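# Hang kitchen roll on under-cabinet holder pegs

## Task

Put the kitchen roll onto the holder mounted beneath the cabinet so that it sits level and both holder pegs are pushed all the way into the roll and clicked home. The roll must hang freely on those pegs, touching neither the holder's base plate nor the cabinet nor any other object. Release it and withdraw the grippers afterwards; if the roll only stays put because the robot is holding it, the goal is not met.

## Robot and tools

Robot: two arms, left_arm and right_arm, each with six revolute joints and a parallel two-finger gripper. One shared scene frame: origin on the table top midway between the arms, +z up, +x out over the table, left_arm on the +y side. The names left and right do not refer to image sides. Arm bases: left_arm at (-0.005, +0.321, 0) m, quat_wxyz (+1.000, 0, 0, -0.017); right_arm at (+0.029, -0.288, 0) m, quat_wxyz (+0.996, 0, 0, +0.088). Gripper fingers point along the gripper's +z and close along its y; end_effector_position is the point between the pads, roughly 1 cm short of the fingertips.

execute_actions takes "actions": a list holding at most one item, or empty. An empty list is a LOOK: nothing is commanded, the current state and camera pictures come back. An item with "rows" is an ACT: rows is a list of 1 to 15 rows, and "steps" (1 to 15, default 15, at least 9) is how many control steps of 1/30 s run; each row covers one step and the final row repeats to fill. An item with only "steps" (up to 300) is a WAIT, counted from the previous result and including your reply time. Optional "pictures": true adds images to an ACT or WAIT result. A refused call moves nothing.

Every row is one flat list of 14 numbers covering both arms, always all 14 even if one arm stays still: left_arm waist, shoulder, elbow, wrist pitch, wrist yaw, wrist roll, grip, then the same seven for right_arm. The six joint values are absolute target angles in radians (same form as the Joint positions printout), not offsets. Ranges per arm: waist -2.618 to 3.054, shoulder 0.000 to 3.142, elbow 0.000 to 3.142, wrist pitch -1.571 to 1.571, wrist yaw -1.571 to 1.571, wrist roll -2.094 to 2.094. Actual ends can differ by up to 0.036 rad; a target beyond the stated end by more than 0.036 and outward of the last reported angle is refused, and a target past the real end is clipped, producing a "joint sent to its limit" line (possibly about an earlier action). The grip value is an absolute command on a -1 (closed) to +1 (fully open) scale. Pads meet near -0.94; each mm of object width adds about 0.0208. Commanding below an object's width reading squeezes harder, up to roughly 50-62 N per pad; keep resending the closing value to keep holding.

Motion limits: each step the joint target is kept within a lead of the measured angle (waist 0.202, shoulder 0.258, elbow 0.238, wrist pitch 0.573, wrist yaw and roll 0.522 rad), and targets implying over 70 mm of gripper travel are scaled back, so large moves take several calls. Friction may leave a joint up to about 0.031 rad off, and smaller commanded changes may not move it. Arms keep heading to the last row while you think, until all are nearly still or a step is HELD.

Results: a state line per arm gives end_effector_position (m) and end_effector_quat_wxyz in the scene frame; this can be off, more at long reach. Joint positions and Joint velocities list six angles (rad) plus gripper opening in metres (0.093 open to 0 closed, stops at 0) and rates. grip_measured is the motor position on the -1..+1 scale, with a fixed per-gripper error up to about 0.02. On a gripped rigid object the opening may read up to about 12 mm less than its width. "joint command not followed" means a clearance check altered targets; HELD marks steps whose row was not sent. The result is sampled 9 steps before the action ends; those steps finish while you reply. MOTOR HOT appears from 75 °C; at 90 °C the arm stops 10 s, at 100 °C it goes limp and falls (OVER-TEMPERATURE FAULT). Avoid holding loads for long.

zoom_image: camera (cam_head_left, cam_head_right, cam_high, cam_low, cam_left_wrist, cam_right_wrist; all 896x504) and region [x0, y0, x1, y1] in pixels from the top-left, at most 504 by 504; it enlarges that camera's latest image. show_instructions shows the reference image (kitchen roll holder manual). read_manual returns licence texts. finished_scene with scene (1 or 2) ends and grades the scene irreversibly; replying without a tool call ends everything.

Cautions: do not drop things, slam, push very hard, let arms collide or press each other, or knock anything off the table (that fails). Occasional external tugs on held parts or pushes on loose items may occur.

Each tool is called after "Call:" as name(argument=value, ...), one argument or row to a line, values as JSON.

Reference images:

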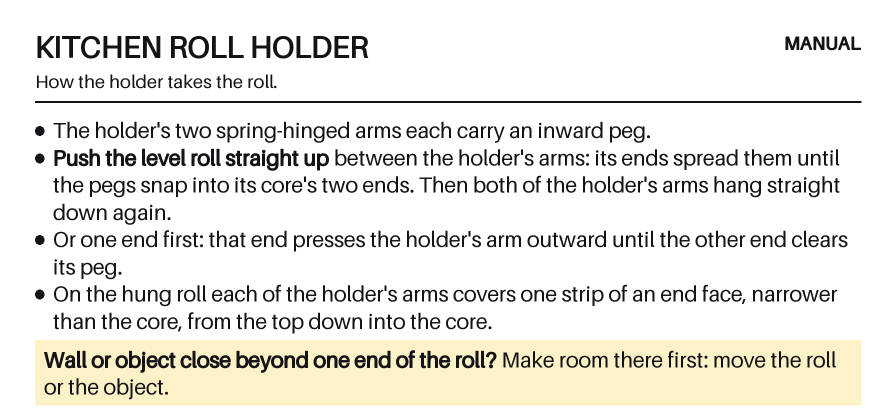

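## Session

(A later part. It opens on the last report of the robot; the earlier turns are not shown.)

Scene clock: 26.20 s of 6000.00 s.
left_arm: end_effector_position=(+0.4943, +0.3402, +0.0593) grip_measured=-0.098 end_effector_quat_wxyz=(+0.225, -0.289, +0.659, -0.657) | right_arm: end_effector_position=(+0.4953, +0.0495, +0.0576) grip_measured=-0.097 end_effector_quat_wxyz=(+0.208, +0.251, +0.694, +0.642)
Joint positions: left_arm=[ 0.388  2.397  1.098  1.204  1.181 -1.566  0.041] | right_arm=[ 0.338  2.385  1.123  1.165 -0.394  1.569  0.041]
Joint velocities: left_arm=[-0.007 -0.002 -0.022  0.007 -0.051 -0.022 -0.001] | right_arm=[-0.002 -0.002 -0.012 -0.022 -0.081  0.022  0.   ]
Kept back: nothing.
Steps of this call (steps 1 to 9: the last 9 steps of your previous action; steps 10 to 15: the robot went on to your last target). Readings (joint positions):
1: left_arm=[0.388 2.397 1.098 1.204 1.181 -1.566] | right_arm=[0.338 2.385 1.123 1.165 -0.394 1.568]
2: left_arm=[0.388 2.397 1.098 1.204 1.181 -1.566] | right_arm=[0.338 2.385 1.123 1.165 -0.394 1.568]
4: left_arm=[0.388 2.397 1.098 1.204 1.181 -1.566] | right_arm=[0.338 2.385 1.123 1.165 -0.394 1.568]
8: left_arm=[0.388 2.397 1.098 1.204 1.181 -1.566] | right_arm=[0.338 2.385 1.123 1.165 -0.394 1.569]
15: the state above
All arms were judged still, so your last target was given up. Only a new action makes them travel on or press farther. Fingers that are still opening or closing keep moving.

Call:
execute_actions(
  actions=[
    {"rows":[[0.32,2.40,1.09,1.21,1.29,-1.57,-0.1,0.41,2.385,1.15,1.165,-0.5,1.57,-0.1]],"steps":10},
  ],
)

Call:
execute_actions(
  actions=[
    {"rows":[[0.32,2.38,1.09,1.19,1.29,-1.57,-0.1,0.41,2.365,1.15,1.145,-0.5,1.57,-0.1],[0.32,2.37,1.09,1.18,1.29,-1.57,-0.1,0.41,2.355,1.15,1.135,-0.5,1.57,-0.1],[0.32,2.36,1.09,1.17,1.29,-1.57,-0.1,0.41,2.345,1.15,1.125,-0.5,1.57,-0.1],[0.32,2.35,1.09,1.16,1.29,-1.57,-0.1,0.41,2.335,1.15,1.115,-0.5,1.57,-0.1],[0.32,2.34,1.09,1.15,1.29,-1.57,-0.1,0.41,2.325,1.15,1.105,-0.5,1.57,-0.1],[0.32,2.33,1.09,1.14,1.29,-1.57,-0.1,0.41,2.315,1.15,1.095,-0.5,1.57,-0.1],[0.32,2.32,1.09,1.13,1.29,-1.57,-0.1,0.41,2.305,1.15,1.085,-0.5,1.57,-0.1],[0.32,2.31,1.09,1.12,1.29,-1.57,-0.1,0.41,2.295,1.15,1.075,-0.5,1.57,-0.1],[0.32,2.30,1.09,1.11,1.29,-1.57,-0.1,0.41,2.285,1.15,1.065,-0.5,1.57,-0.1],[0.32,2.29,1.09,1.10,1.29,-1.57,-0.1,0.41,2.277,1.15,1.055,-0.5,1.57,-0.1],[0.32,2.28,1.09,1.09,1.29,-1.57,-0.1,0.41,2.269,1.15,1.045,-0.5,1.57,-0.1],[0.32,2.27,1.09,1.08,1.29,-1.57,-0.1,0.41,2.26,1.15,1.035,-0.5,1.57,-0.1]]},
  ],
)

Call:
execute_actions(
  actions=[
    {"rows":[[0.32,2.25,1.09,1.06,1.29,-1.57,-0.1,0.41,2.24,1.15,1.015,-0.5,1.57,-0.1],[0.32,2.235,1.09,1.045,1.29,-1.57,-0.1,0.41,2.226,1.15,1.0,-0.5,1.57,-0.1],[0.32,2.22,1.09,1.03,1.29,-1.57,-0.1,0.41,2.212,1.15,0.985,-0.5,1.57,-0.1],[0.32,2.205,1.09,1.015,1.29,-1.57,-0.1,0.41,2.198,1.15,0.97,-0.5,1.57,-0.1],[0.32,2.19,1.09,1.0,1.29,-1.57,-0.1,0.41,2.184,1.15,0.955,-0.5,1.57,-0.1],[0.32,2.175,1.09,0.985,1.29,-1.57,-0.1,0.41,2.17,1.15,0.94,-0.5,1.57,-0.1],[0.32,2.16,1.09,0.97,1.29,-1.57,-0.1,0.41,2.156,1.15,0.925,-0.5,1.57,-0.1],[0.32,2.145,1.09,0.955,1.29,-1.57,-0.1,0.41,2.142,1.15,0.91,-0.5,1.57,-0.1]]},
  ],
)

Call:
execute_actions(
  actions=[
    {"steps":15},
  ],
  pictures=true,
)

Scene clock: 27.23 s of 6000.00 s.
left_arm: end_effector_position=(+0.4940, +0.3388, +0.0594) grip_measured=-0.098 end_effector_quat_wxyz=(+0.223, -0.287, +0.660, -0.657) | right_arm: end_effector_position=(+0.4939, +0.0510, +0.0578) grip_measured=-0.097 end_effector_quat_wxyz=(+0.205, +0.249, +0.694, +0.643)
Joint positions: left_arm=[ 0.386  2.397  1.098  1.204  1.184 -1.566  0.041] | right_arm=[ 0.341  2.385  1.123  1.166 -0.398  1.569  0.041]
Joint velocities: left_arm=[-0.046 -0.002 -0.002  0.037 -0.037 -0.022  0.001] | right_arm=[ 0.027 -0.002 -0.007  0.066 -0.081 -0.007 -0.001]
Steps of this call (steps 1 to 30: nothing new was sent; step 31: the first step of this action). Readings (joint positions):
31: the state above

Scene clock: 27.73 s of 6000.00 s.
left_arm: end_effector_position=(+0.4952, +0.3390, +0.0625) grip_measured=-0.098 end_effector_quat_wxyz=(+0.217, -0.296, +0.659, -0.656) | right_arm: end_effector_position=(+0.4938, +0.0523, +0.0658) grip_measured=-0.097 end_effector_quat_wxyz=(+0.202, +0.251, +0.695, +0.642)
Joint positions: left_arm=[ 0.385  2.378  1.098  1.163  1.177 -1.566  0.041] | right_arm=[ 0.343  2.356  1.123  1.13  -0.399  1.574  0.041]
Joint velocities: left_arm=[-0.002 -0.188 -0.002 -0.344  0.037 -0.022  0.001] | right_arm=[ 0.002 -0.271  0.007 -0.359 -0.066  0.037  0.001]
Steps of this call (steps 1 to 9: the last 9 steps of your previous action; steps 10 to 15: the first 6 steps of this action). Readings (joint positions):
10: left_arm=[0.385 2.397 1.098 1.203 1.179 -1.566] | right_arm=[0.343 2.385 1.123 1.169 -0.398 1.573]
11: left_arm=[0.385 2.396 1.098 1.201 1.179 -1.566] | right_arm=[0.343 2.383 1.123 1.166 -0.399 1.573]
13: left_arm=[0.385 2.390 1.098 1.187 1.178 -1.566] | right_arm=[0.343 2.373 1.123 1.151 -0.399 1.573]
15: the state above

Scene clock: 28.23 s of 6000.00 s.
left_arm: end_effector_position=(+0.4967, +0.3396, +0.1036) grip_measured=-0.098 end_effector_quat_wxyz=(+0.211, -0.302, +0.659, -0.656) | right_arm: end_effector_position=(+0.4931, +0.0530, +0.1081) grip_measured=-0.097 end_effector_quat_wxyz=(+0.197, +0.253, +0.698, +0.640)
Joint positions: left_arm=[ 0.385  2.242  1.098  1.011  1.177 -1.566  0.041] | right_arm=[ 0.343  2.218  1.123  0.982 -0.404  1.575  0.041]
Joint velocities: left_arm=[ 0.002 -0.408  0.017 -0.344  0.022 -0.022 -0.   ] | right_arm=[ 0.007 -0.413 -0.007 -0.359  0.007 -0.022 -0.   ]
Steps of this call (steps 1 to 9: the last 9 steps of your previous action; steps 10 to 15: the first 6 steps of this action). Readings (joint positions):
10: left_arm=[0.385 2.291 1.098 1.080 1.177 -1.566] | right_arm=[0.343 2.270 1.123 1.050 -0.403 1.574]
11: left_arm=[0.385 2.285 1.098 1.068 1.177 -1.566] | right_arm=[0.343 2.264 1.123 1.038 -0.403 1.574]
13: left_arm=[0.385 2.268 1.098 1.040 1.177 -1.566] | right_arm=[0.343 2.245 1.123 1.010 -0.403 1.575]
15: the state above

Scene clock: 28.73 s of 6000.00 s.
left_arm: end_effector_position=(+0.4955, +0.3394, +0.1294) grip_measured=-0.098 end_effector_quat_wxyz=(+0.214, -0.301, +0.659, -0.655) | right_arm: end_effector_position=(+0.4905, +0.0528, +0.1324) grip_measured=-0.097 end_effector_quat_wxyz=(+0.197, +0.251, +0.698, +0.641)
Joint positions: left_arm=[ 0.385  2.164  1.098  0.939  1.174 -1.566  0.041] | right_arm=[ 0.345  2.146  1.123  0.914 -0.404  1.575  0.041]
Joint velocities: left_arm=[ 0.017 -0.017 -0.017 -0.037 -0.022 -0.081  0.   ] | right_arm=[ 0.002 -0.012  0.002 -0.022 -0.037 -0.007  0.   ]
Kept back: nothing.
Steps of this call (steps 1 to 9: the last 9 steps of your previous action; steps 10 to 15: the robot went on to your last target). Readings (joint positions):
1: left_arm=[0.385 2.227 1.098 0.997 1.177 -1.566] | right_arm=[0.343 2.203 1.123 0.969 -0.404 1.575]
2: left_arm=[0.385 2.210 1.098 0.984 1.176 -1.566] | right_arm=[0.344 2.187 1.123 0.956 -0.404 1.575]
4: left_arm=[0.385 2.182 1.098 0.970 1.176 -1.566] | right_arm=[0.345 2.161 1.123 0.942 -0.404 1.575]
8: left_arm=[0.385 2.164 1.098 0.963 1.176 -1.566] | right_arm=[0.345 2.146 1.123 0.933 -0.404 1.575]
15: the state above

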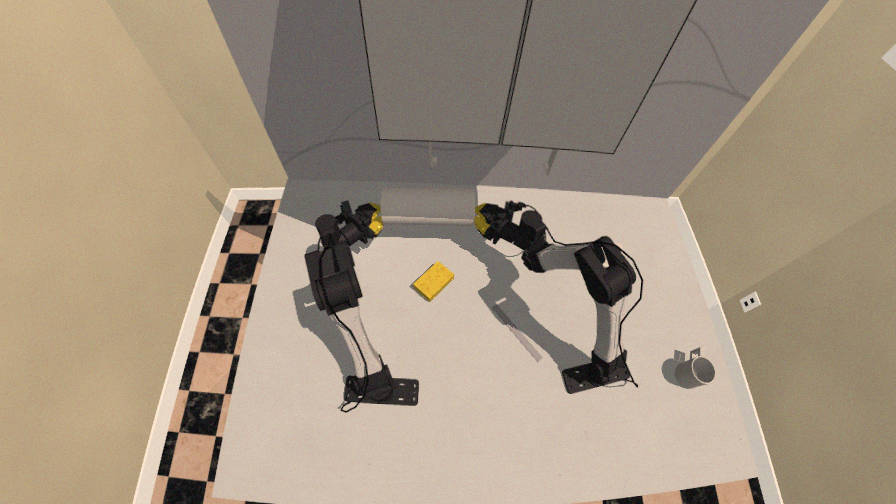

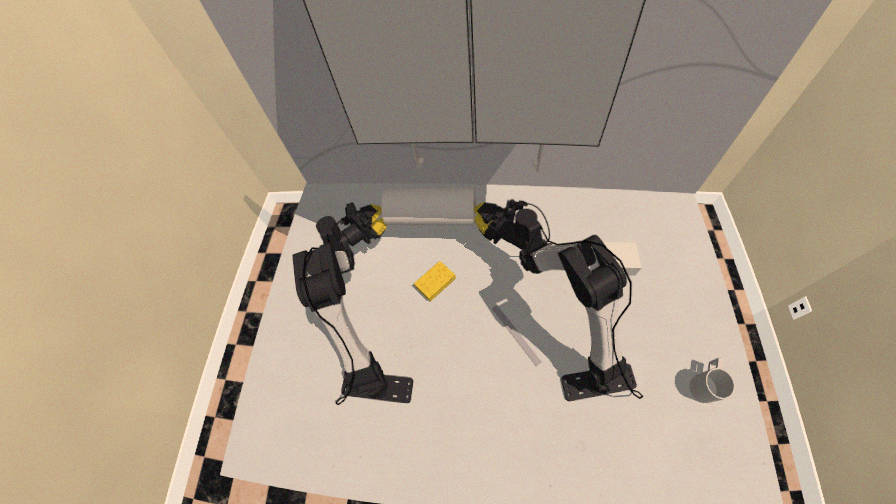

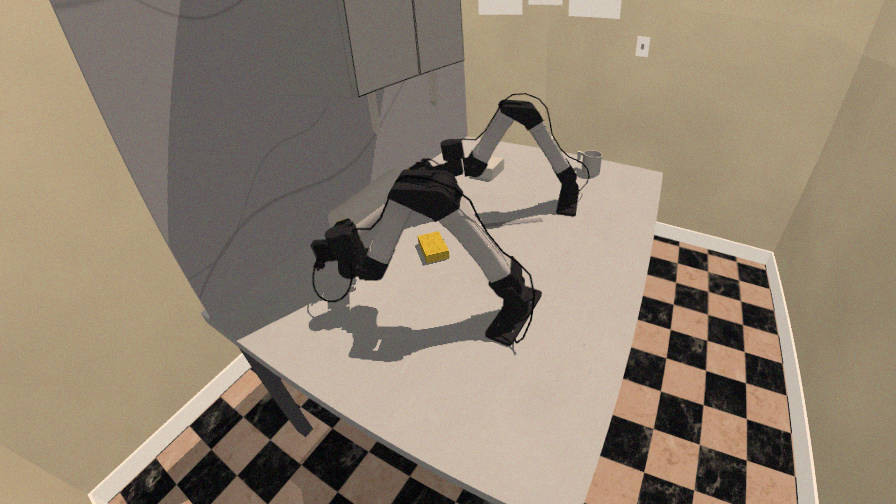

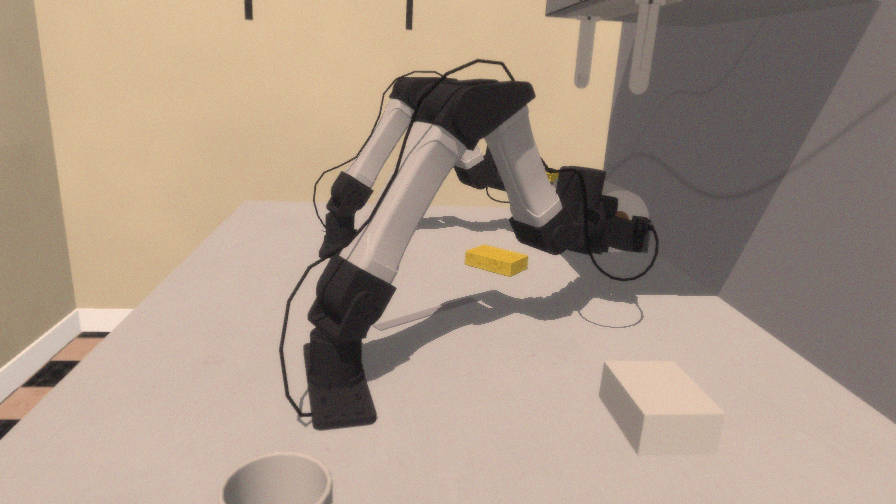

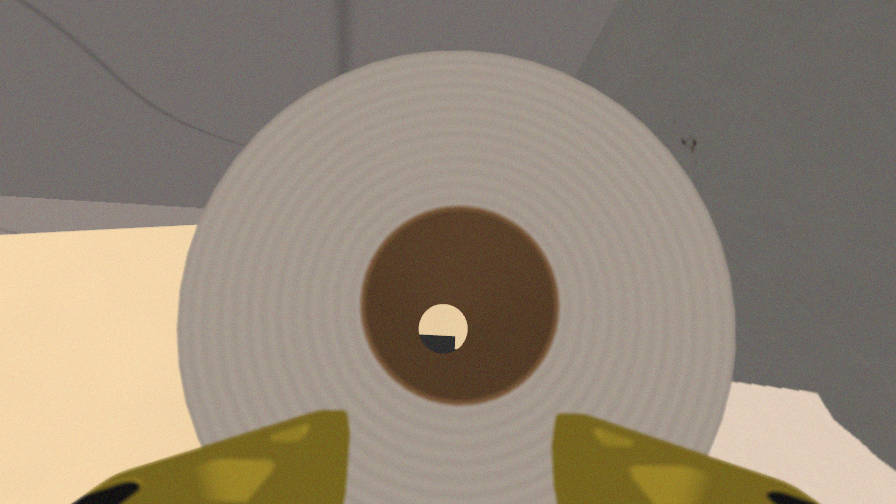

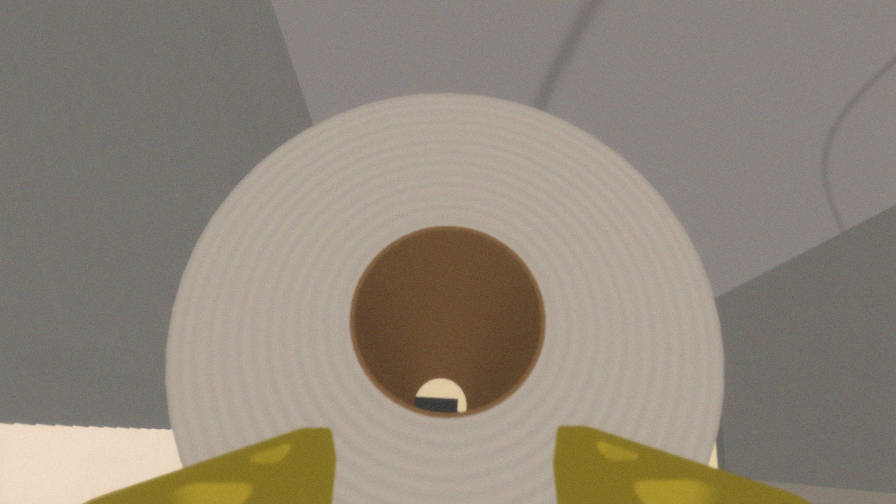

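Call:
execute_actions(
  actions=[
    {"rows":[[0.308,2.125,1.082,0.944,1.28,-1.57,-0.1,0.401,2.116,1.132,0.902,-0.507,1.57,-0.1],[0.296,2.104,1.074,0.933,1.27,-1.57,-0.1,0.393,2.09,1.114,0.894,-0.513,1.57,-0.1],[0.284,2.084,1.066,0.922,1.26,-1.57,-0.1,0.384,2.064,1.096,0.886,-0.52,1.57,-0.1],[0.272,2.064,1.058,0.911,1.251,-1.57,-0.1,0.375,2.038,1.078,0.878,-0.527,1.57,-0.1],[0.26,2.043,1.05,0.9,1.242,-1.57,-0.1,0.367,2.011,1.06,0.87,-0.533,1.57,-0.1],[0.248,2.023,1.042,0.889,1.232,-1.57,-0.1,0.358,1.985,1.042,0.862,-0.54,1.57,-0.1],[0.236,2.003,1.034,0.878,1.222,-1.57,-0.1,0.349,1.959,1.024,0.854,-0.547,1.57,-0.1],[0.224,1.982,1.026,0.867,1.213,-1.57,-0.1,0.341,1.933,1.006,0.846,-0.553,1.57,-0.1],[0.212,1.962,1.018,0.856,1.203,-1.57,-0.1,0.332,1.907,0.988,0.838,-0.56,1.57,-0.1],[0.2,1.942,1.01,0.845,1.193,-1.57,-0.1,0.323,1.881,0.97,0.83,-0.567,1.57,-0.1],[0.188,1.921,1.002,0.834,1.184,-1.57,-0.1,0.315,1.855,0.952,0.822,-0.573,1.57,-0.1],[0.176,1.901,0.994,0.823,1.174,-1.57,-0.1,0.306,1.828,0.934,0.814,-0.58,1.57,-0.1],[0.164,1.881,0.986,0.812,1.164,-1.57,-0.1,0.297,1.802,0.916,0.806,-0.587,1.57,-0.1],[0.152,1.86,0.978,0.801,1.155,-1.57,-0.1,0.289,1.776,0.898,0.798,-0.593,1.57,-0.1],[0.14,1.84,0.97,0.79,1.145,-1.57,-0.1,0.28,1.75,0.88,0.79,-0.6,1.57,-0.1]]},
  ],
)

Call:
execute_actions(
  actions=[
    {"rows":[[0.126,1.825,0.975,0.771,1.134,-1.57,-0.1,0.267,1.724,0.875,0.769,-0.611,1.57,-0.1],[0.112,1.81,0.979,0.753,1.122,-1.57,-0.1,0.255,1.699,0.869,0.749,-0.621,1.57,-0.1],[0.098,1.795,0.984,0.734,1.111,-1.57,-0.1,0.242,1.673,0.864,0.728,-0.632,1.57,-0.1],[0.084,1.78,0.989,0.715,1.1,-1.57,-0.1,0.229,1.647,0.859,0.707,-0.643,1.57,-0.1],[0.07,1.765,0.993,0.697,1.088,-1.57,-0.1,0.217,1.622,0.853,0.687,-0.653,1.57,-0.1],[0.056,1.75,0.998,0.678,1.077,-1.57,-0.1,0.204,1.596,0.848,0.666,-0.664,1.57,-0.1],[0.042,1.735,1.003,0.659,1.066,-1.57,-0.1,0.191,1.57,0.843,0.645,-0.675,1.57,-0.1],[0.028,1.72,1.007,0.641,1.054,-1.57,-0.1,0.179,1.545,0.837,0.625,-0.685,1.57,-0.1],[0.014,1.705,1.012,0.622,1.043,-1.57,-0.1,0.166,1.519,0.832,0.604,-0.696,1.57,-0.1],[0,1.69,1.017,0.603,1.032,-1.57,-0.1,0.153,1.493,0.827,0.583,-0.707,1.57,-0.1],[-0.014,1.675,1.021,0.585,1.02,-1.57,-0.1,0.141,1.468,0.821,0.563,-0.717,1.57,-0.1],[-0.028,1.66,1.026,0.566,1.009,-1.57,-0.1,0.128,1.442,0.816,0.542,-0.728,1.57,-0.1],[-0.042,1.645,1.031,0.547,0.998,-1.57,-0.1,0.115,1.416,0.811,0.521,-0.739,1.57,-0.1],[-0.056,1.63,1.035,0.529,0.986,-1.57,-0.1,0.103,1.391,0.805,0.501,-0.749,1.57,-0.1],[-0.07,1.615,1.04,0.51,0.975,-1.57,-0.1,0.09,1.365,0.8,0.48,-0.76,1.57,-0.1]]},
  ],
)

Call:
execute_actions(
  actions=[
    {"steps":25},
  ],
  pictures=true,
)

Scene clock: 31.30 s of 6000.00 s.
left_arm: end_effector_position=(+0.4935, +0.3240, +0.1391) grip_measured=-0.098 end_effector_quat_wxyz=(+0.211, -0.311, +0.659, -0.651) | right_arm: end_effector_position=(+0.4821, +0.0395, +0.1507) grip_measured=-0.097 end_effector_quat_wxyz=(+0.196, +0.254, +0.699, +0.640)
Joint positions: left_arm=[ 0.349  2.104  1.066  0.891  1.128 -1.566  0.041] | right_arm=[ 0.327  2.054  1.072  0.866 -0.419  1.576  0.041]
Joint velocities: left_arm=[-0.335 -0.613 -0.237 -0.271 -0.3    0.066 -0.   ] | right_arm=[-0.232 -0.823 -0.496 -0.256 -0.139  0.022  0.   ]
Steps of this call (steps 1 to 15: the robot went on to your last target; steps 16 to 71: nothing new was sent; steps 72 to 77: the first 6 steps of this action). Readings (joint positions):
72: left_arm=[0.383 2.164 1.098 0.933 1.172 -1.566] | right_arm=[0.345 2.145 1.123 0.910 -0.405 1.576]
73: left_arm=[0.381 2.161 1.097 0.928 1.166 -1.566] | right_arm=[0.345 2.138 1.123 0.903 -0.406 1.576]
75: left_arm=[0.370 2.140 1.084 0.910 1.147 -1.566] | right_arm=[0.340 2.107 1.105 0.884 -0.410 1.576]
77: the state above

Scene clock: 31.80 s of 6000.00 s.
left_arm: end_effector_position=(+0.4684, +0.2374, +0.2191) grip_measured=-0.098 end_effector_quat_wxyz=(+0.215, -0.274, +0.670, -0.656) | right_arm: end_effector_position=(+0.4484, -0.0465, +0.2264) grip_measured=-0.097 end_effector_quat_wxyz=(+0.222, +0.267, +0.681, +0.645)
Joint positions: left_arm=[ 0.154  1.806  0.993  0.726  0.984 -1.57   0.041] | right_arm=[ 0.176  1.656  0.862  0.714 -0.513  1.575  0.041]
Joint velocities: left_arm=[-0.398 -0.422  0.017 -0.476 -0.271  0.007 -0.   ] | right_arm=[-0.354 -0.711 -0.129 -0.579 -0.344  0.051 -0.001]
Steps of this call (steps 1 to 9: the last 9 steps of your previous action; steps 10 to 15: the first 6 steps of this action). Readings (joint positions):
10: left_arm=[0.219 1.879 0.996 0.805 1.039 -1.568] | right_arm=[0.230 1.778 0.903 0.798 -0.469 1.575]
11: left_arm=[0.208 1.863 0.994 0.790 1.029 -1.568] | right_arm=[0.221 1.753 0.890 0.785 -0.477 1.575]
13: left_arm=[0.182 1.835 0.993 0.759 1.007 -1.568] | right_arm=[0.200 1.705 0.873 0.751 -0.494 1.575]
15: the state above

Scene clock: 32.63 s of 6000.00 s.
left_arm: end_effector_position=(+0.4471, +0.1813, +0.2640) grip_measured=-0.098 end_effector_quat_wxyz=(+0.203, -0.284, +0.677, -0.648) | right_arm: end_effector_position=(+0.4114, -0.1005, +0.2708) grip_measured=-0.097 end_effector_quat_wxyz=(+0.212, +0.275, +0.683, +0.643)
Joint positions: left_arm=[-0.001  1.63   1.02   0.492  0.832 -1.577  0.041] | right_arm=[ 0.038  1.371  0.811  0.454 -0.654  1.57   0.041]
Joint velocities: left_arm=[ 0.012 -0.002  0.007 -0.037  0.022 -0.022 -0.001] | right_arm=[ 0.002 -0.012 -0.007 -0.022 -0.066  0.007  0.   ]
Kept back: nothing.
Steps of this call (steps 1 to 9: the last 9 steps of your previous action; steps 10 to 25: the robot went on to your last target). Readings (joint positions):
1: left_arm=[0.139 1.791 0.993 0.709 0.973 -1.571] | right_arm=[0.163 1.630 0.857 0.694 -0.522 1.574]
2: left_arm=[0.125 1.775 0.993 0.692 0.962 -1.572] | right_arm=[0.150 1.604 0.852 0.673 -0.532 1.574]
4: left_arm=[0.096 1.743 0.993 0.660 0.939 -1.574] | right_arm=[0.124 1.553 0.842 0.632 -0.551 1.572]
8: left_arm=[0.040 1.681 1.000 0.589 0.894 -1.577] | right_arm=[0.074 1.450 0.821 0.547 -0.590 1.571]
25: the state above

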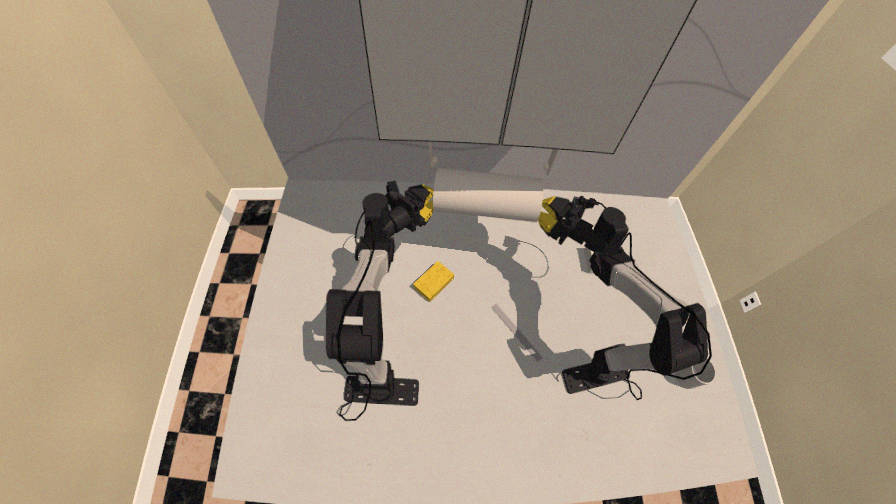

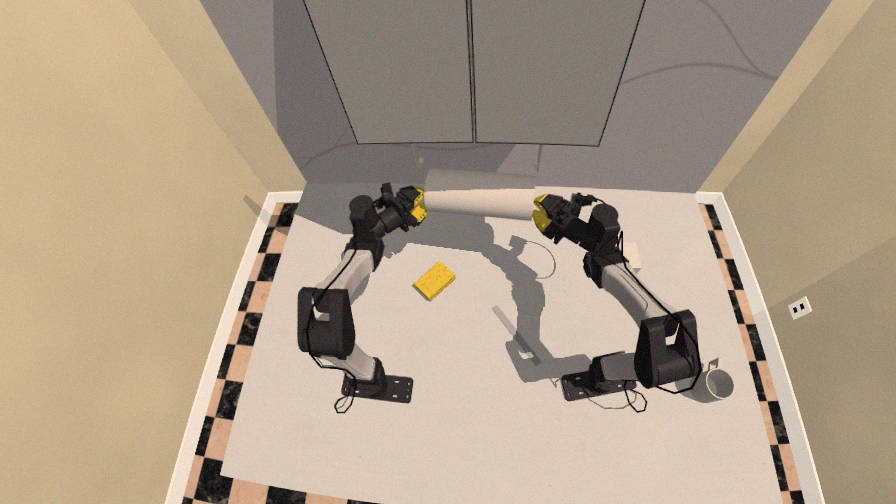

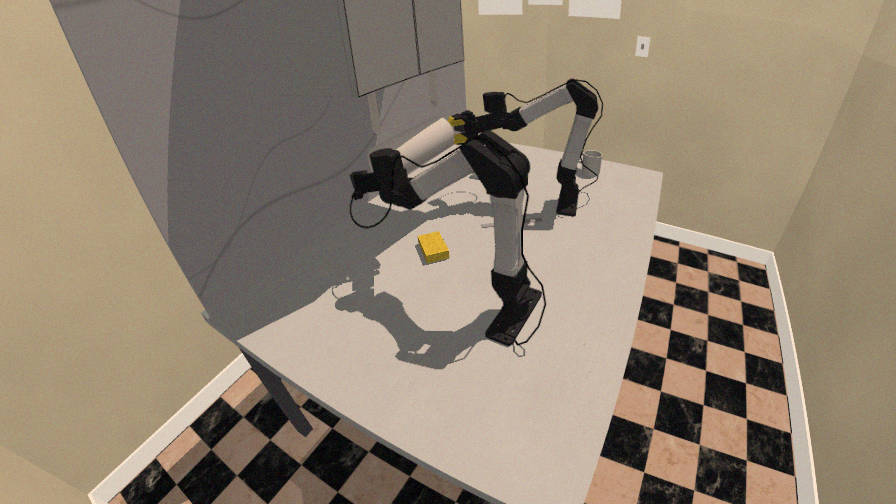

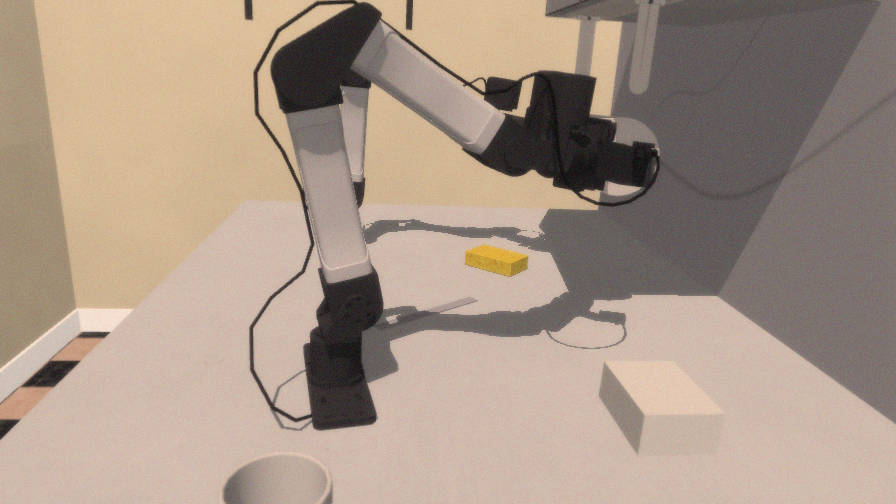

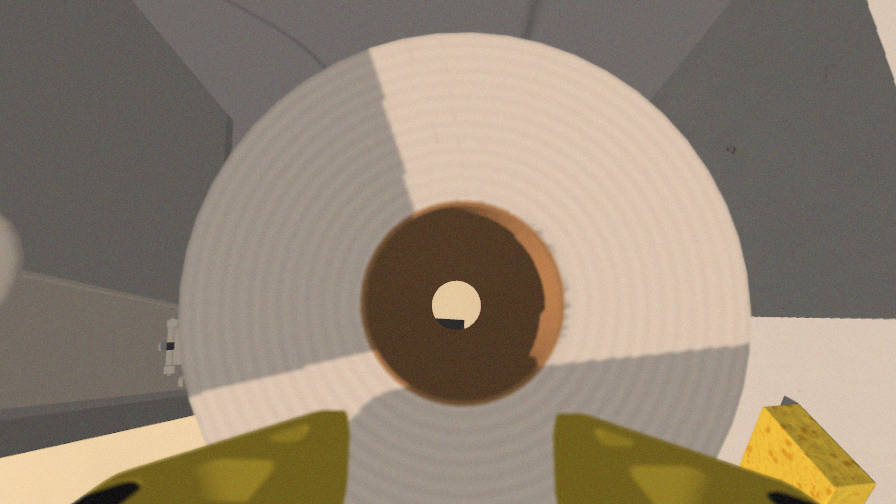

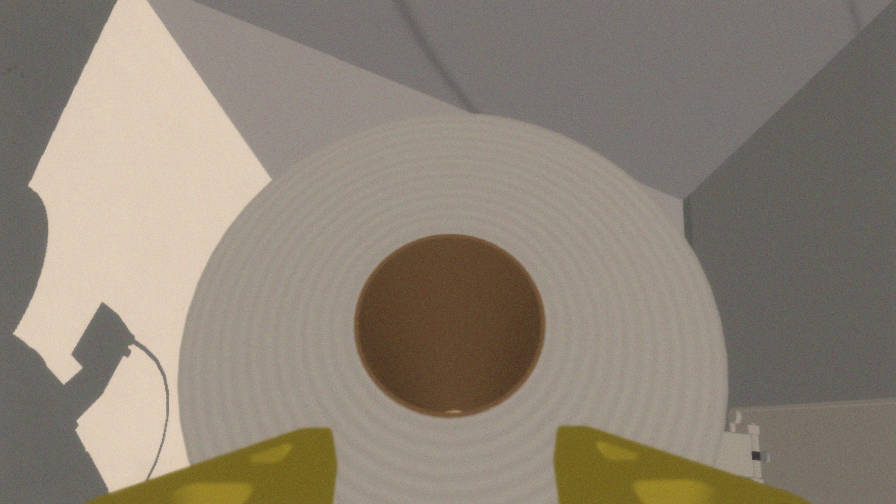

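Call:
execute_actions(
  actions=[
    {"rows":[[-0.07,1.6,1.05,0.49,0.975,-1.57,-0.1,0.088,1.385,0.84,0.47,-0.76,1.57,-0.1],[-0.07,1.59,1.057,0.475,0.975,-1.57,-0.1,0.086,1.395,0.86,0.46,-0.76,1.57,-0.1],[-0.07,1.58,1.064,0.46,0.975,-1.57,-0.1,0.084,1.403,0.88,0.45,-0.76,1.57,-0.1],[-0.07,1.57,1.07,0.445,0.975,-1.57,-0.1,0.082,1.412,0.9,0.44,-0.76,1.57,-0.1],[-0.07,1.56,1.077,0.43,0.975,-1.57,-0.1,0.08,1.42,0.92,0.43,-0.76,1.57,-0.1],[-0.07,1.551,1.083,0.41,0.975,-1.57,-0.1,0.08,1.43,0.94,0.42,-0.76,1.57,-0.1]]},
  ],
)

Call:
execute_actions(
  actions=[
    {"steps":18},
  ],
  pictures=true,
)

Call:
zoom_image(
  camera="cam_head_right",
  region=[380, 120, 600, 240],
)

Scene clock: 33.73 s of 6000.00 s.
left_arm: end_effector_position=(+0.4455, +0.1830, +0.2703) grip_measured=-0.098 end_effector_quat_wxyz=(+0.201, -0.295, +0.678, -0.642) | right_arm: end_effector_position=(+0.4196, -0.0991, +0.2773) grip_measured=-0.097 end_effector_quat_wxyz=(+0.207, +0.277, +0.685, +0.641)
Joint positions: left_arm=[-0.001  1.605  1.037  0.431  0.818 -1.577  0.041] | right_arm=[ 0.035  1.396  0.867  0.412 -0.659  1.57   0.041]
Joint velocities: left_arm=[-0.002 -0.281  0.168 -0.388 -0.11  -0.051 -0.   ] | right_arm=[-0.076  0.276  0.554 -0.168 -0.051  0.007 -0.   ]
Steps of this call (steps 1 to 27: the robot went on to your last target; steps 28 to 33: the first 6 steps of this action). Readings (joint positions):
28: left_arm=[-0.001 1.630 1.020 0.488 0.829 -1.577] | right_arm=[0.038 1.371 0.811 0.450 -0.659 1.570]
29: left_arm=[-0.001 1.628 1.021 0.481 0.828 -1.577] | right_arm=[0.038 1.371 0.813 0.446 -0.659 1.570]
31: left_arm=[-0.001 1.621 1.027 0.458 0.825 -1.577] | right_arm=[0.038 1.379 0.831 0.429 -0.660 1.570]
33: the state above

Scene clock: 34.33 s of 6000.00 s.
left_arm: end_effector_position=(+0.4407, +0.1833, +0.2869) grip_measured=-0.098 end_effector_quat_wxyz=(+0.207, -0.291, +0.676, -0.645) | right_arm: end_effector_position=(+0.4278, -0.1006, +0.2889) grip_measured=-0.097 end_effector_quat_wxyz=(+0.216, +0.276, +0.681, +0.643)
Joint positions: left_arm=[-0.001  1.569  1.058  0.388  0.817 -1.577  0.041] | right_arm=[ 0.03   1.411  0.913  0.397 -0.653  1.571  0.041]
Joint velocities: left_arm=[-0.002 -0.007 -0.022  0.022 -0.022 -0.022 -0.001] | right_arm=[ 0.007 -0.002  0.002 -0.037 -0.037  0.066  0.   ]
Kept back: nothing.
Steps of this call (steps 1 to 9: the last 9 steps of your previous action; steps 10 to 18: the robot went on to your last target). Readings (joint positions):
1: left_arm=[-0.001 1.596 1.043 0.421 0.817 -1.577] | right_arm=[0.033 1.404 0.884 0.407 -0.658 1.570]
2: left_arm=[-0.001 1.587 1.048 0.416 0.817 -1.577] | right_arm=[0.031 1.409 0.897 0.405 -0.656 1.570]
4: left_arm=[-0.001 1.574 1.055 0.411 0.817 -1.577] | right_arm=[0.030 1.411 0.909 0.405 -0.654 1.570]
8: left_arm=[-0.001 1.569 1.058 0.402 0.817 -1.577] | right_arm=[0.030 1.411 0.913 0.404 -0.653 1.570]
18: the state above

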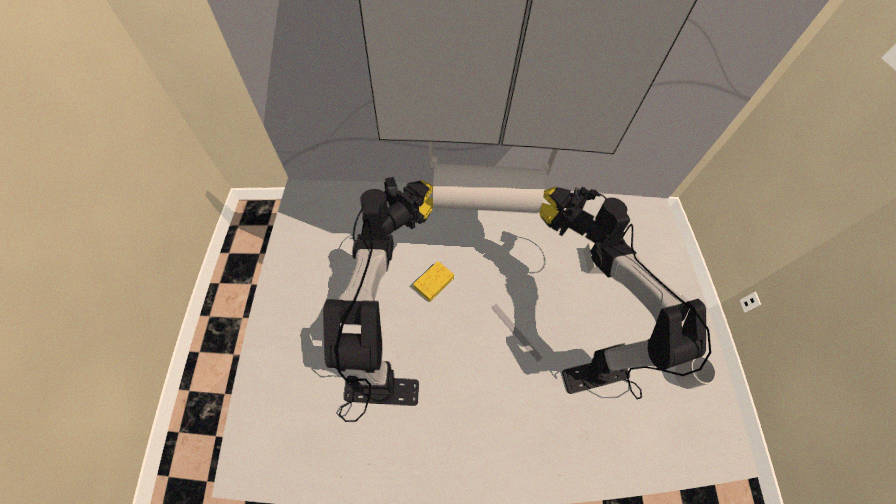

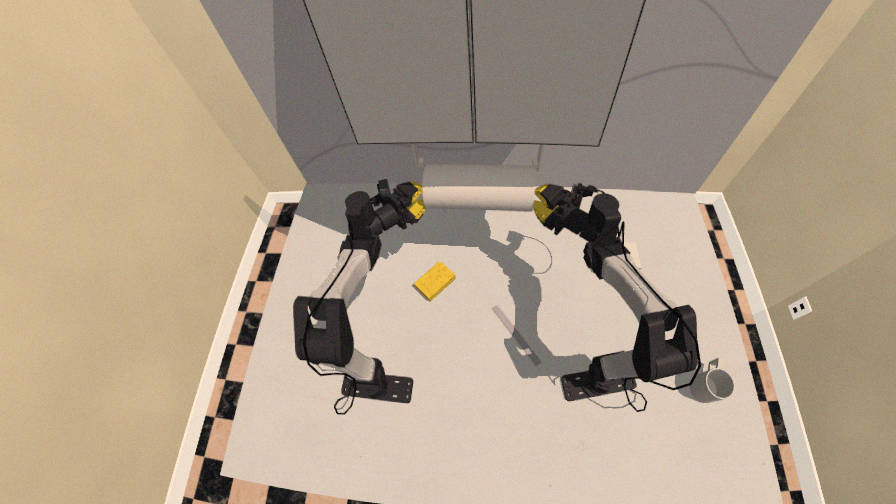

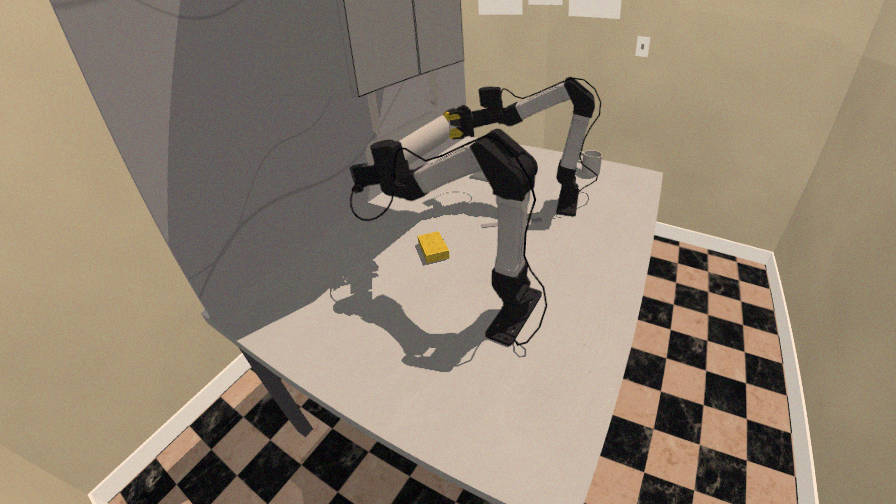

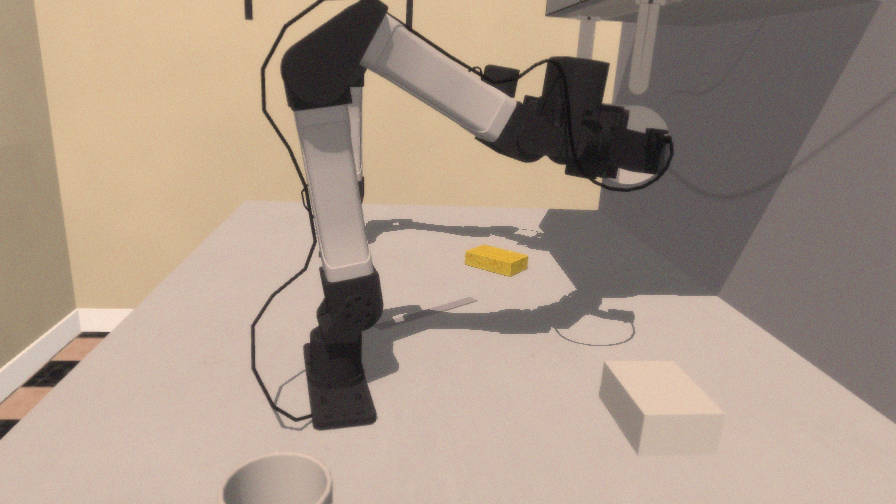

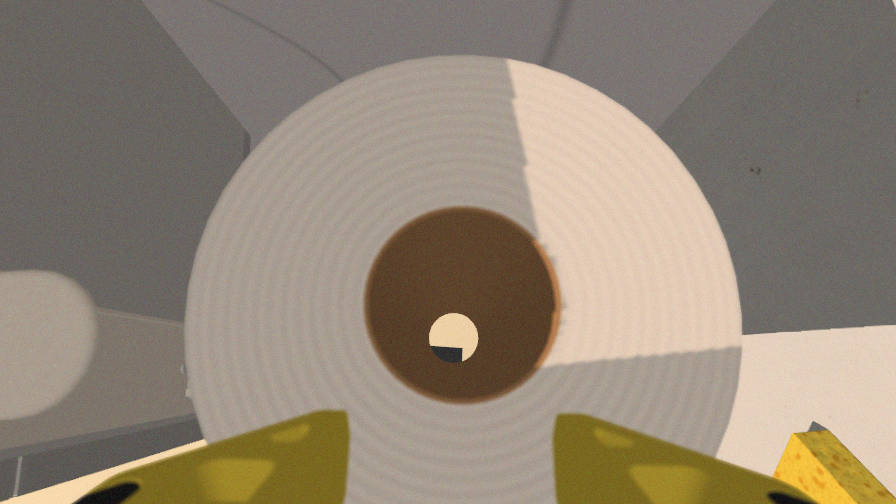

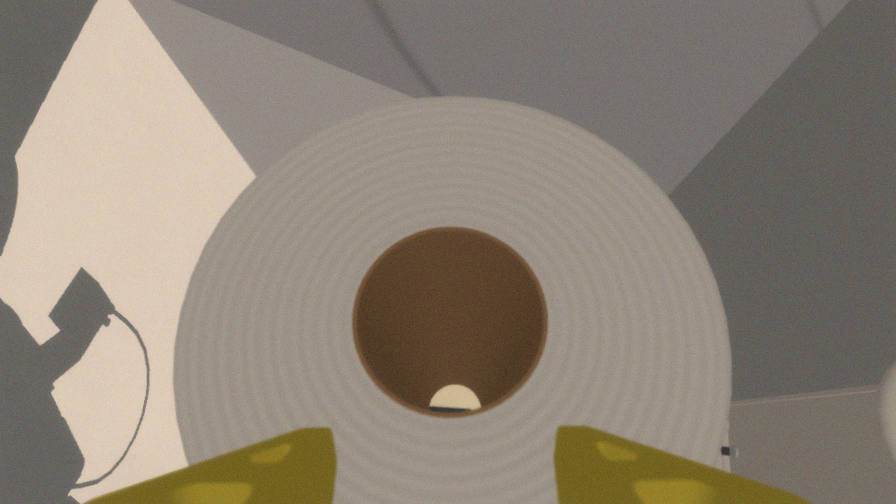

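Region (380, 120, 600, 240) of cam_head_right's 896x504 image, scaled by 2.291, with more detail than that image has; it fills the top 275 rows of this view, and the rest is white.

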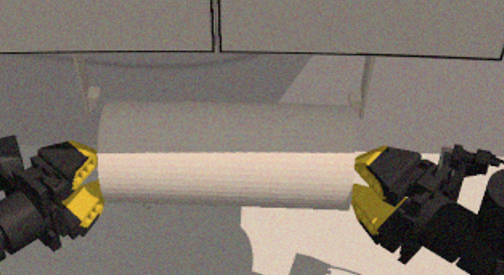

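Call:
execute_actions(
  actions=[
    {"rows":[[-0.07,1.54,1.095,0.39,0.975,-1.57,-0.1,0.08,1.41,0.95,0.41,-0.76,1.57,-0.1],[-0.07,1.53,1.105,0.37,0.975,-1.57,-0.1,0.08,1.4,0.955,0.4,-0.76,1.57,-0.1],[-0.07,1.52,1.115,0.35,0.975,-1.57,-0.1,0.08,1.395,0.96,0.39,-0.76,1.57,-0.1],[-0.07,1.511,1.125,0.335,0.975,-1.57,-0.1,0.08,1.395,0.966,0.385,-0.76,1.57,-0.1]]},
  ],
)

Call:
execute_actions(
  actions=[
    {"steps":18},
  ],
  pictures=true,
)

Call:
zoom_image(
  camera="cam_head_right",
  region=[390, 130, 570, 220],
)

Call:
zoom_image(
  camera="cam_head_left",
  region=[400, 130, 580, 220],
)

Scene clock: 35.20 s of 6000.00 s.
left_arm: end_effector_position=(+0.4382, +0.1834, +0.2951) grip_measured=-0.098 end_effector_quat_wxyz=(+0.202, -0.295, +0.678, -0.642) | right_arm: end_effector_position=(+0.4288, -0.1006, +0.2912) grip_measured=-0.097 end_effector_quat_wxyz=(+0.213, +0.281, +0.682, +0.641)
Joint positions: left_arm=[-0.001  1.55   1.084  0.33   0.817 -1.576  0.041] | right_arm=[ 0.03   1.411  0.929  0.373 -0.651  1.574  0.041]
Joint velocities: left_arm=[ 0.017 -0.183  0.139 -0.198  0.022  0.066  0.   ] | right_arm=[ 0.007  0.012  0.11  -0.022 -0.007  0.037 -0.   ]
Steps of this call (steps 1 to 15: the robot went on to your last target; steps 16 to 20: nothing new was sent; steps 21 to 26: the first 6 steps of this action). Readings (joint positions):
21: left_arm=[-0.001 1.569 1.058 0.385 0.817 -1.577] | right_arm=[0.030 1.411 0.913 0.395 -0.653 1.571]
22: left_arm=[-0.001 1.568 1.061 0.377 0.817 -1.577] | right_arm=[0.030 1.411 0.913 0.393 -0.653 1.571]
24: left_arm=[-0.001 1.562 1.072 0.349 0.817 -1.577] | right_arm=[0.030 1.411 0.920 0.378 -0.652 1.572]
26: the state above

Scene clock: 35.80 s of 6000.00 s.
left_arm: end_effector_position=(+0.4352, +0.1833, +0.3018) grip_measured=-0.098 end_effector_quat_wxyz=(+0.204, -0.292, +0.679, -0.642) | right_arm: end_effector_position=(+0.4304, -0.1011, +0.2963) grip_measured=-0.097 end_effector_quat_wxyz=(+0.217, +0.280, +0.679, +0.643)
Joint positions: left_arm=[-0.001  1.534  1.094  0.305  0.818 -1.572  0.041] | right_arm=[ 0.03   1.411  0.941  0.372 -0.645  1.578  0.041]
Joint velocities: left_arm=[-0.007 -0.022  0.012 -0.007 -0.007  0.022 -0.   ] | right_arm=[-0.012 -0.007  0.007  0.007  0.066  0.051  0.001]
Kept back: nothing.
Steps of this call (steps 1 to 9: the last 9 steps of your previous action; steps 10 to 18: the robot went on to your last target). Readings (joint positions):
1: left_arm=[-0.001 1.545 1.088 0.326 0.817 -1.575] | right_arm=[0.030 1.411 0.933 0.373 -0.649 1.575]
2: left_arm=[-0.001 1.540 1.091 0.323 0.817 -1.574] | right_arm=[0.030 1.411 0.937 0.373 -0.648 1.576]
4: left_arm=[-0.001 1.535 1.094 0.319 0.817 -1.573] | right_arm=[0.030 1.411 0.941 0.373 -0.646 1.576]
8: left_arm=[-0.001 1.534 1.094 0.308 0.818 -1.572] | right_arm=[0.030 1.411 0.941 0.373 -0.645 1.578]
18: the state above

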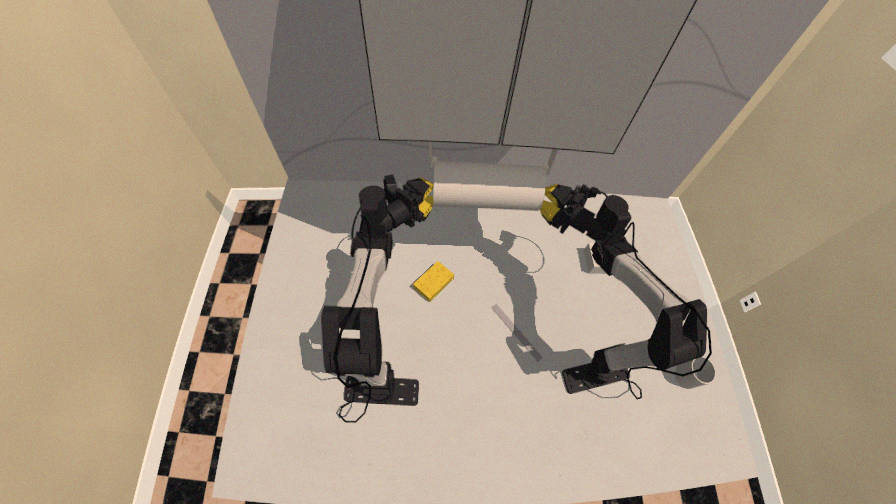

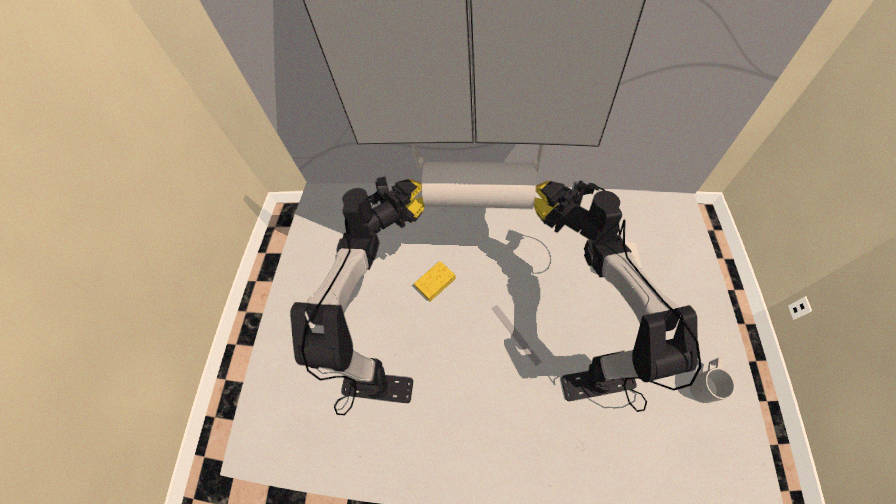

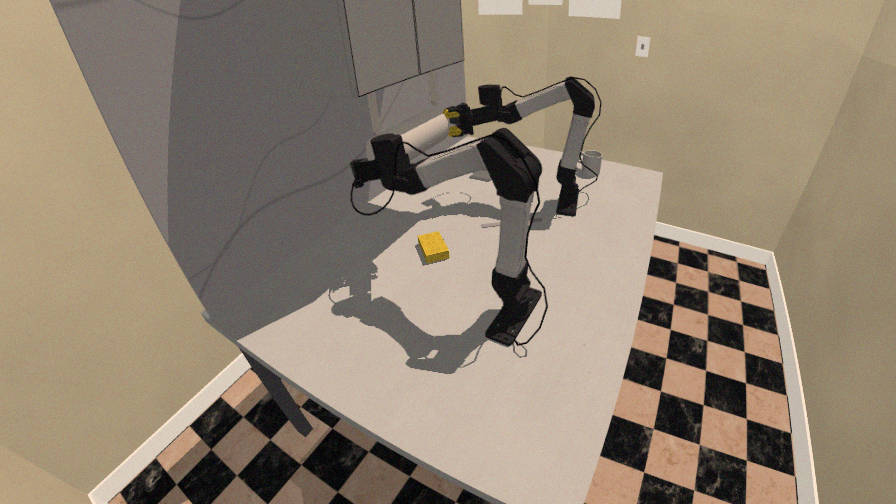

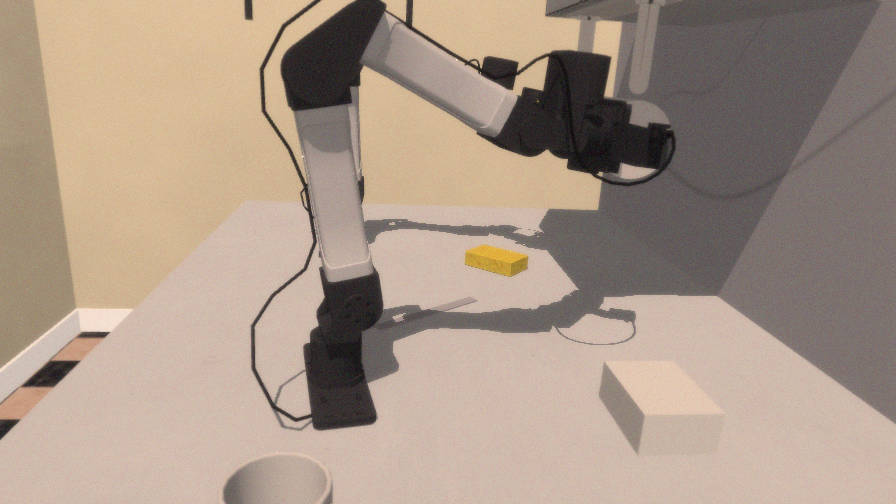

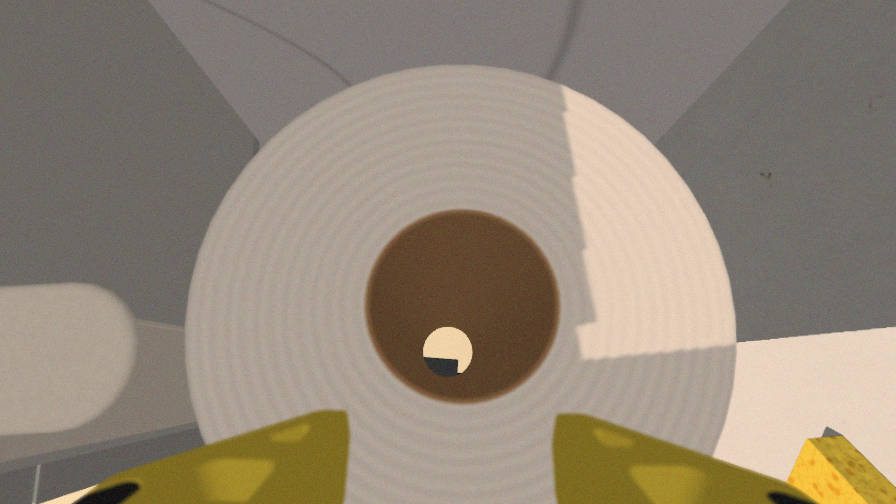

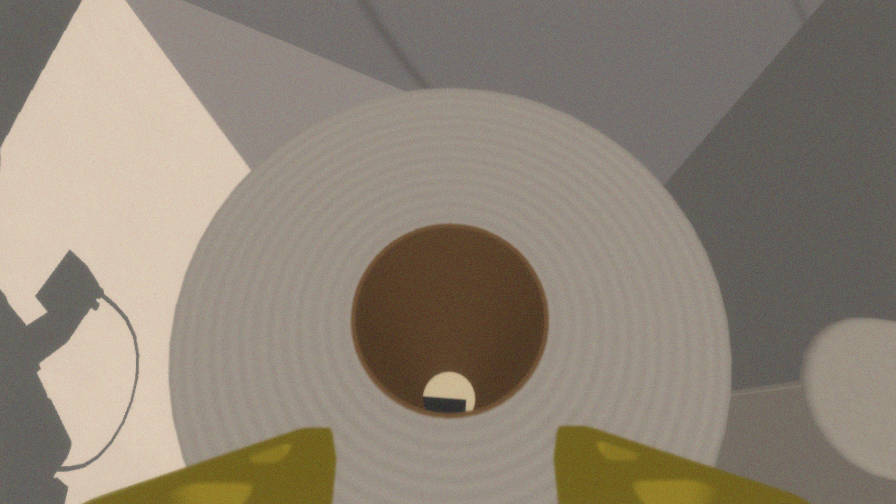

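Region (390, 130, 570, 220) of cam_head_right's 896x504 image, scaled by 2.800, with more detail than that image has.

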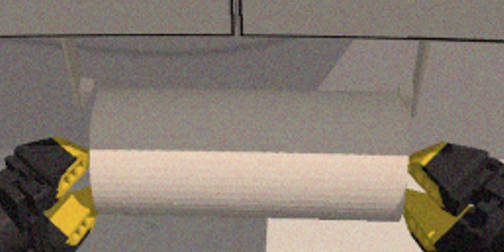

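Region (400, 130, 580, 220) of cam_head_left's 896x504 image, scaled by 2.800, with more detail than that image has.

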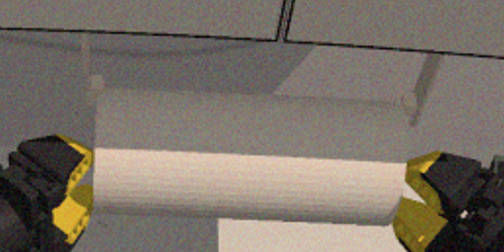

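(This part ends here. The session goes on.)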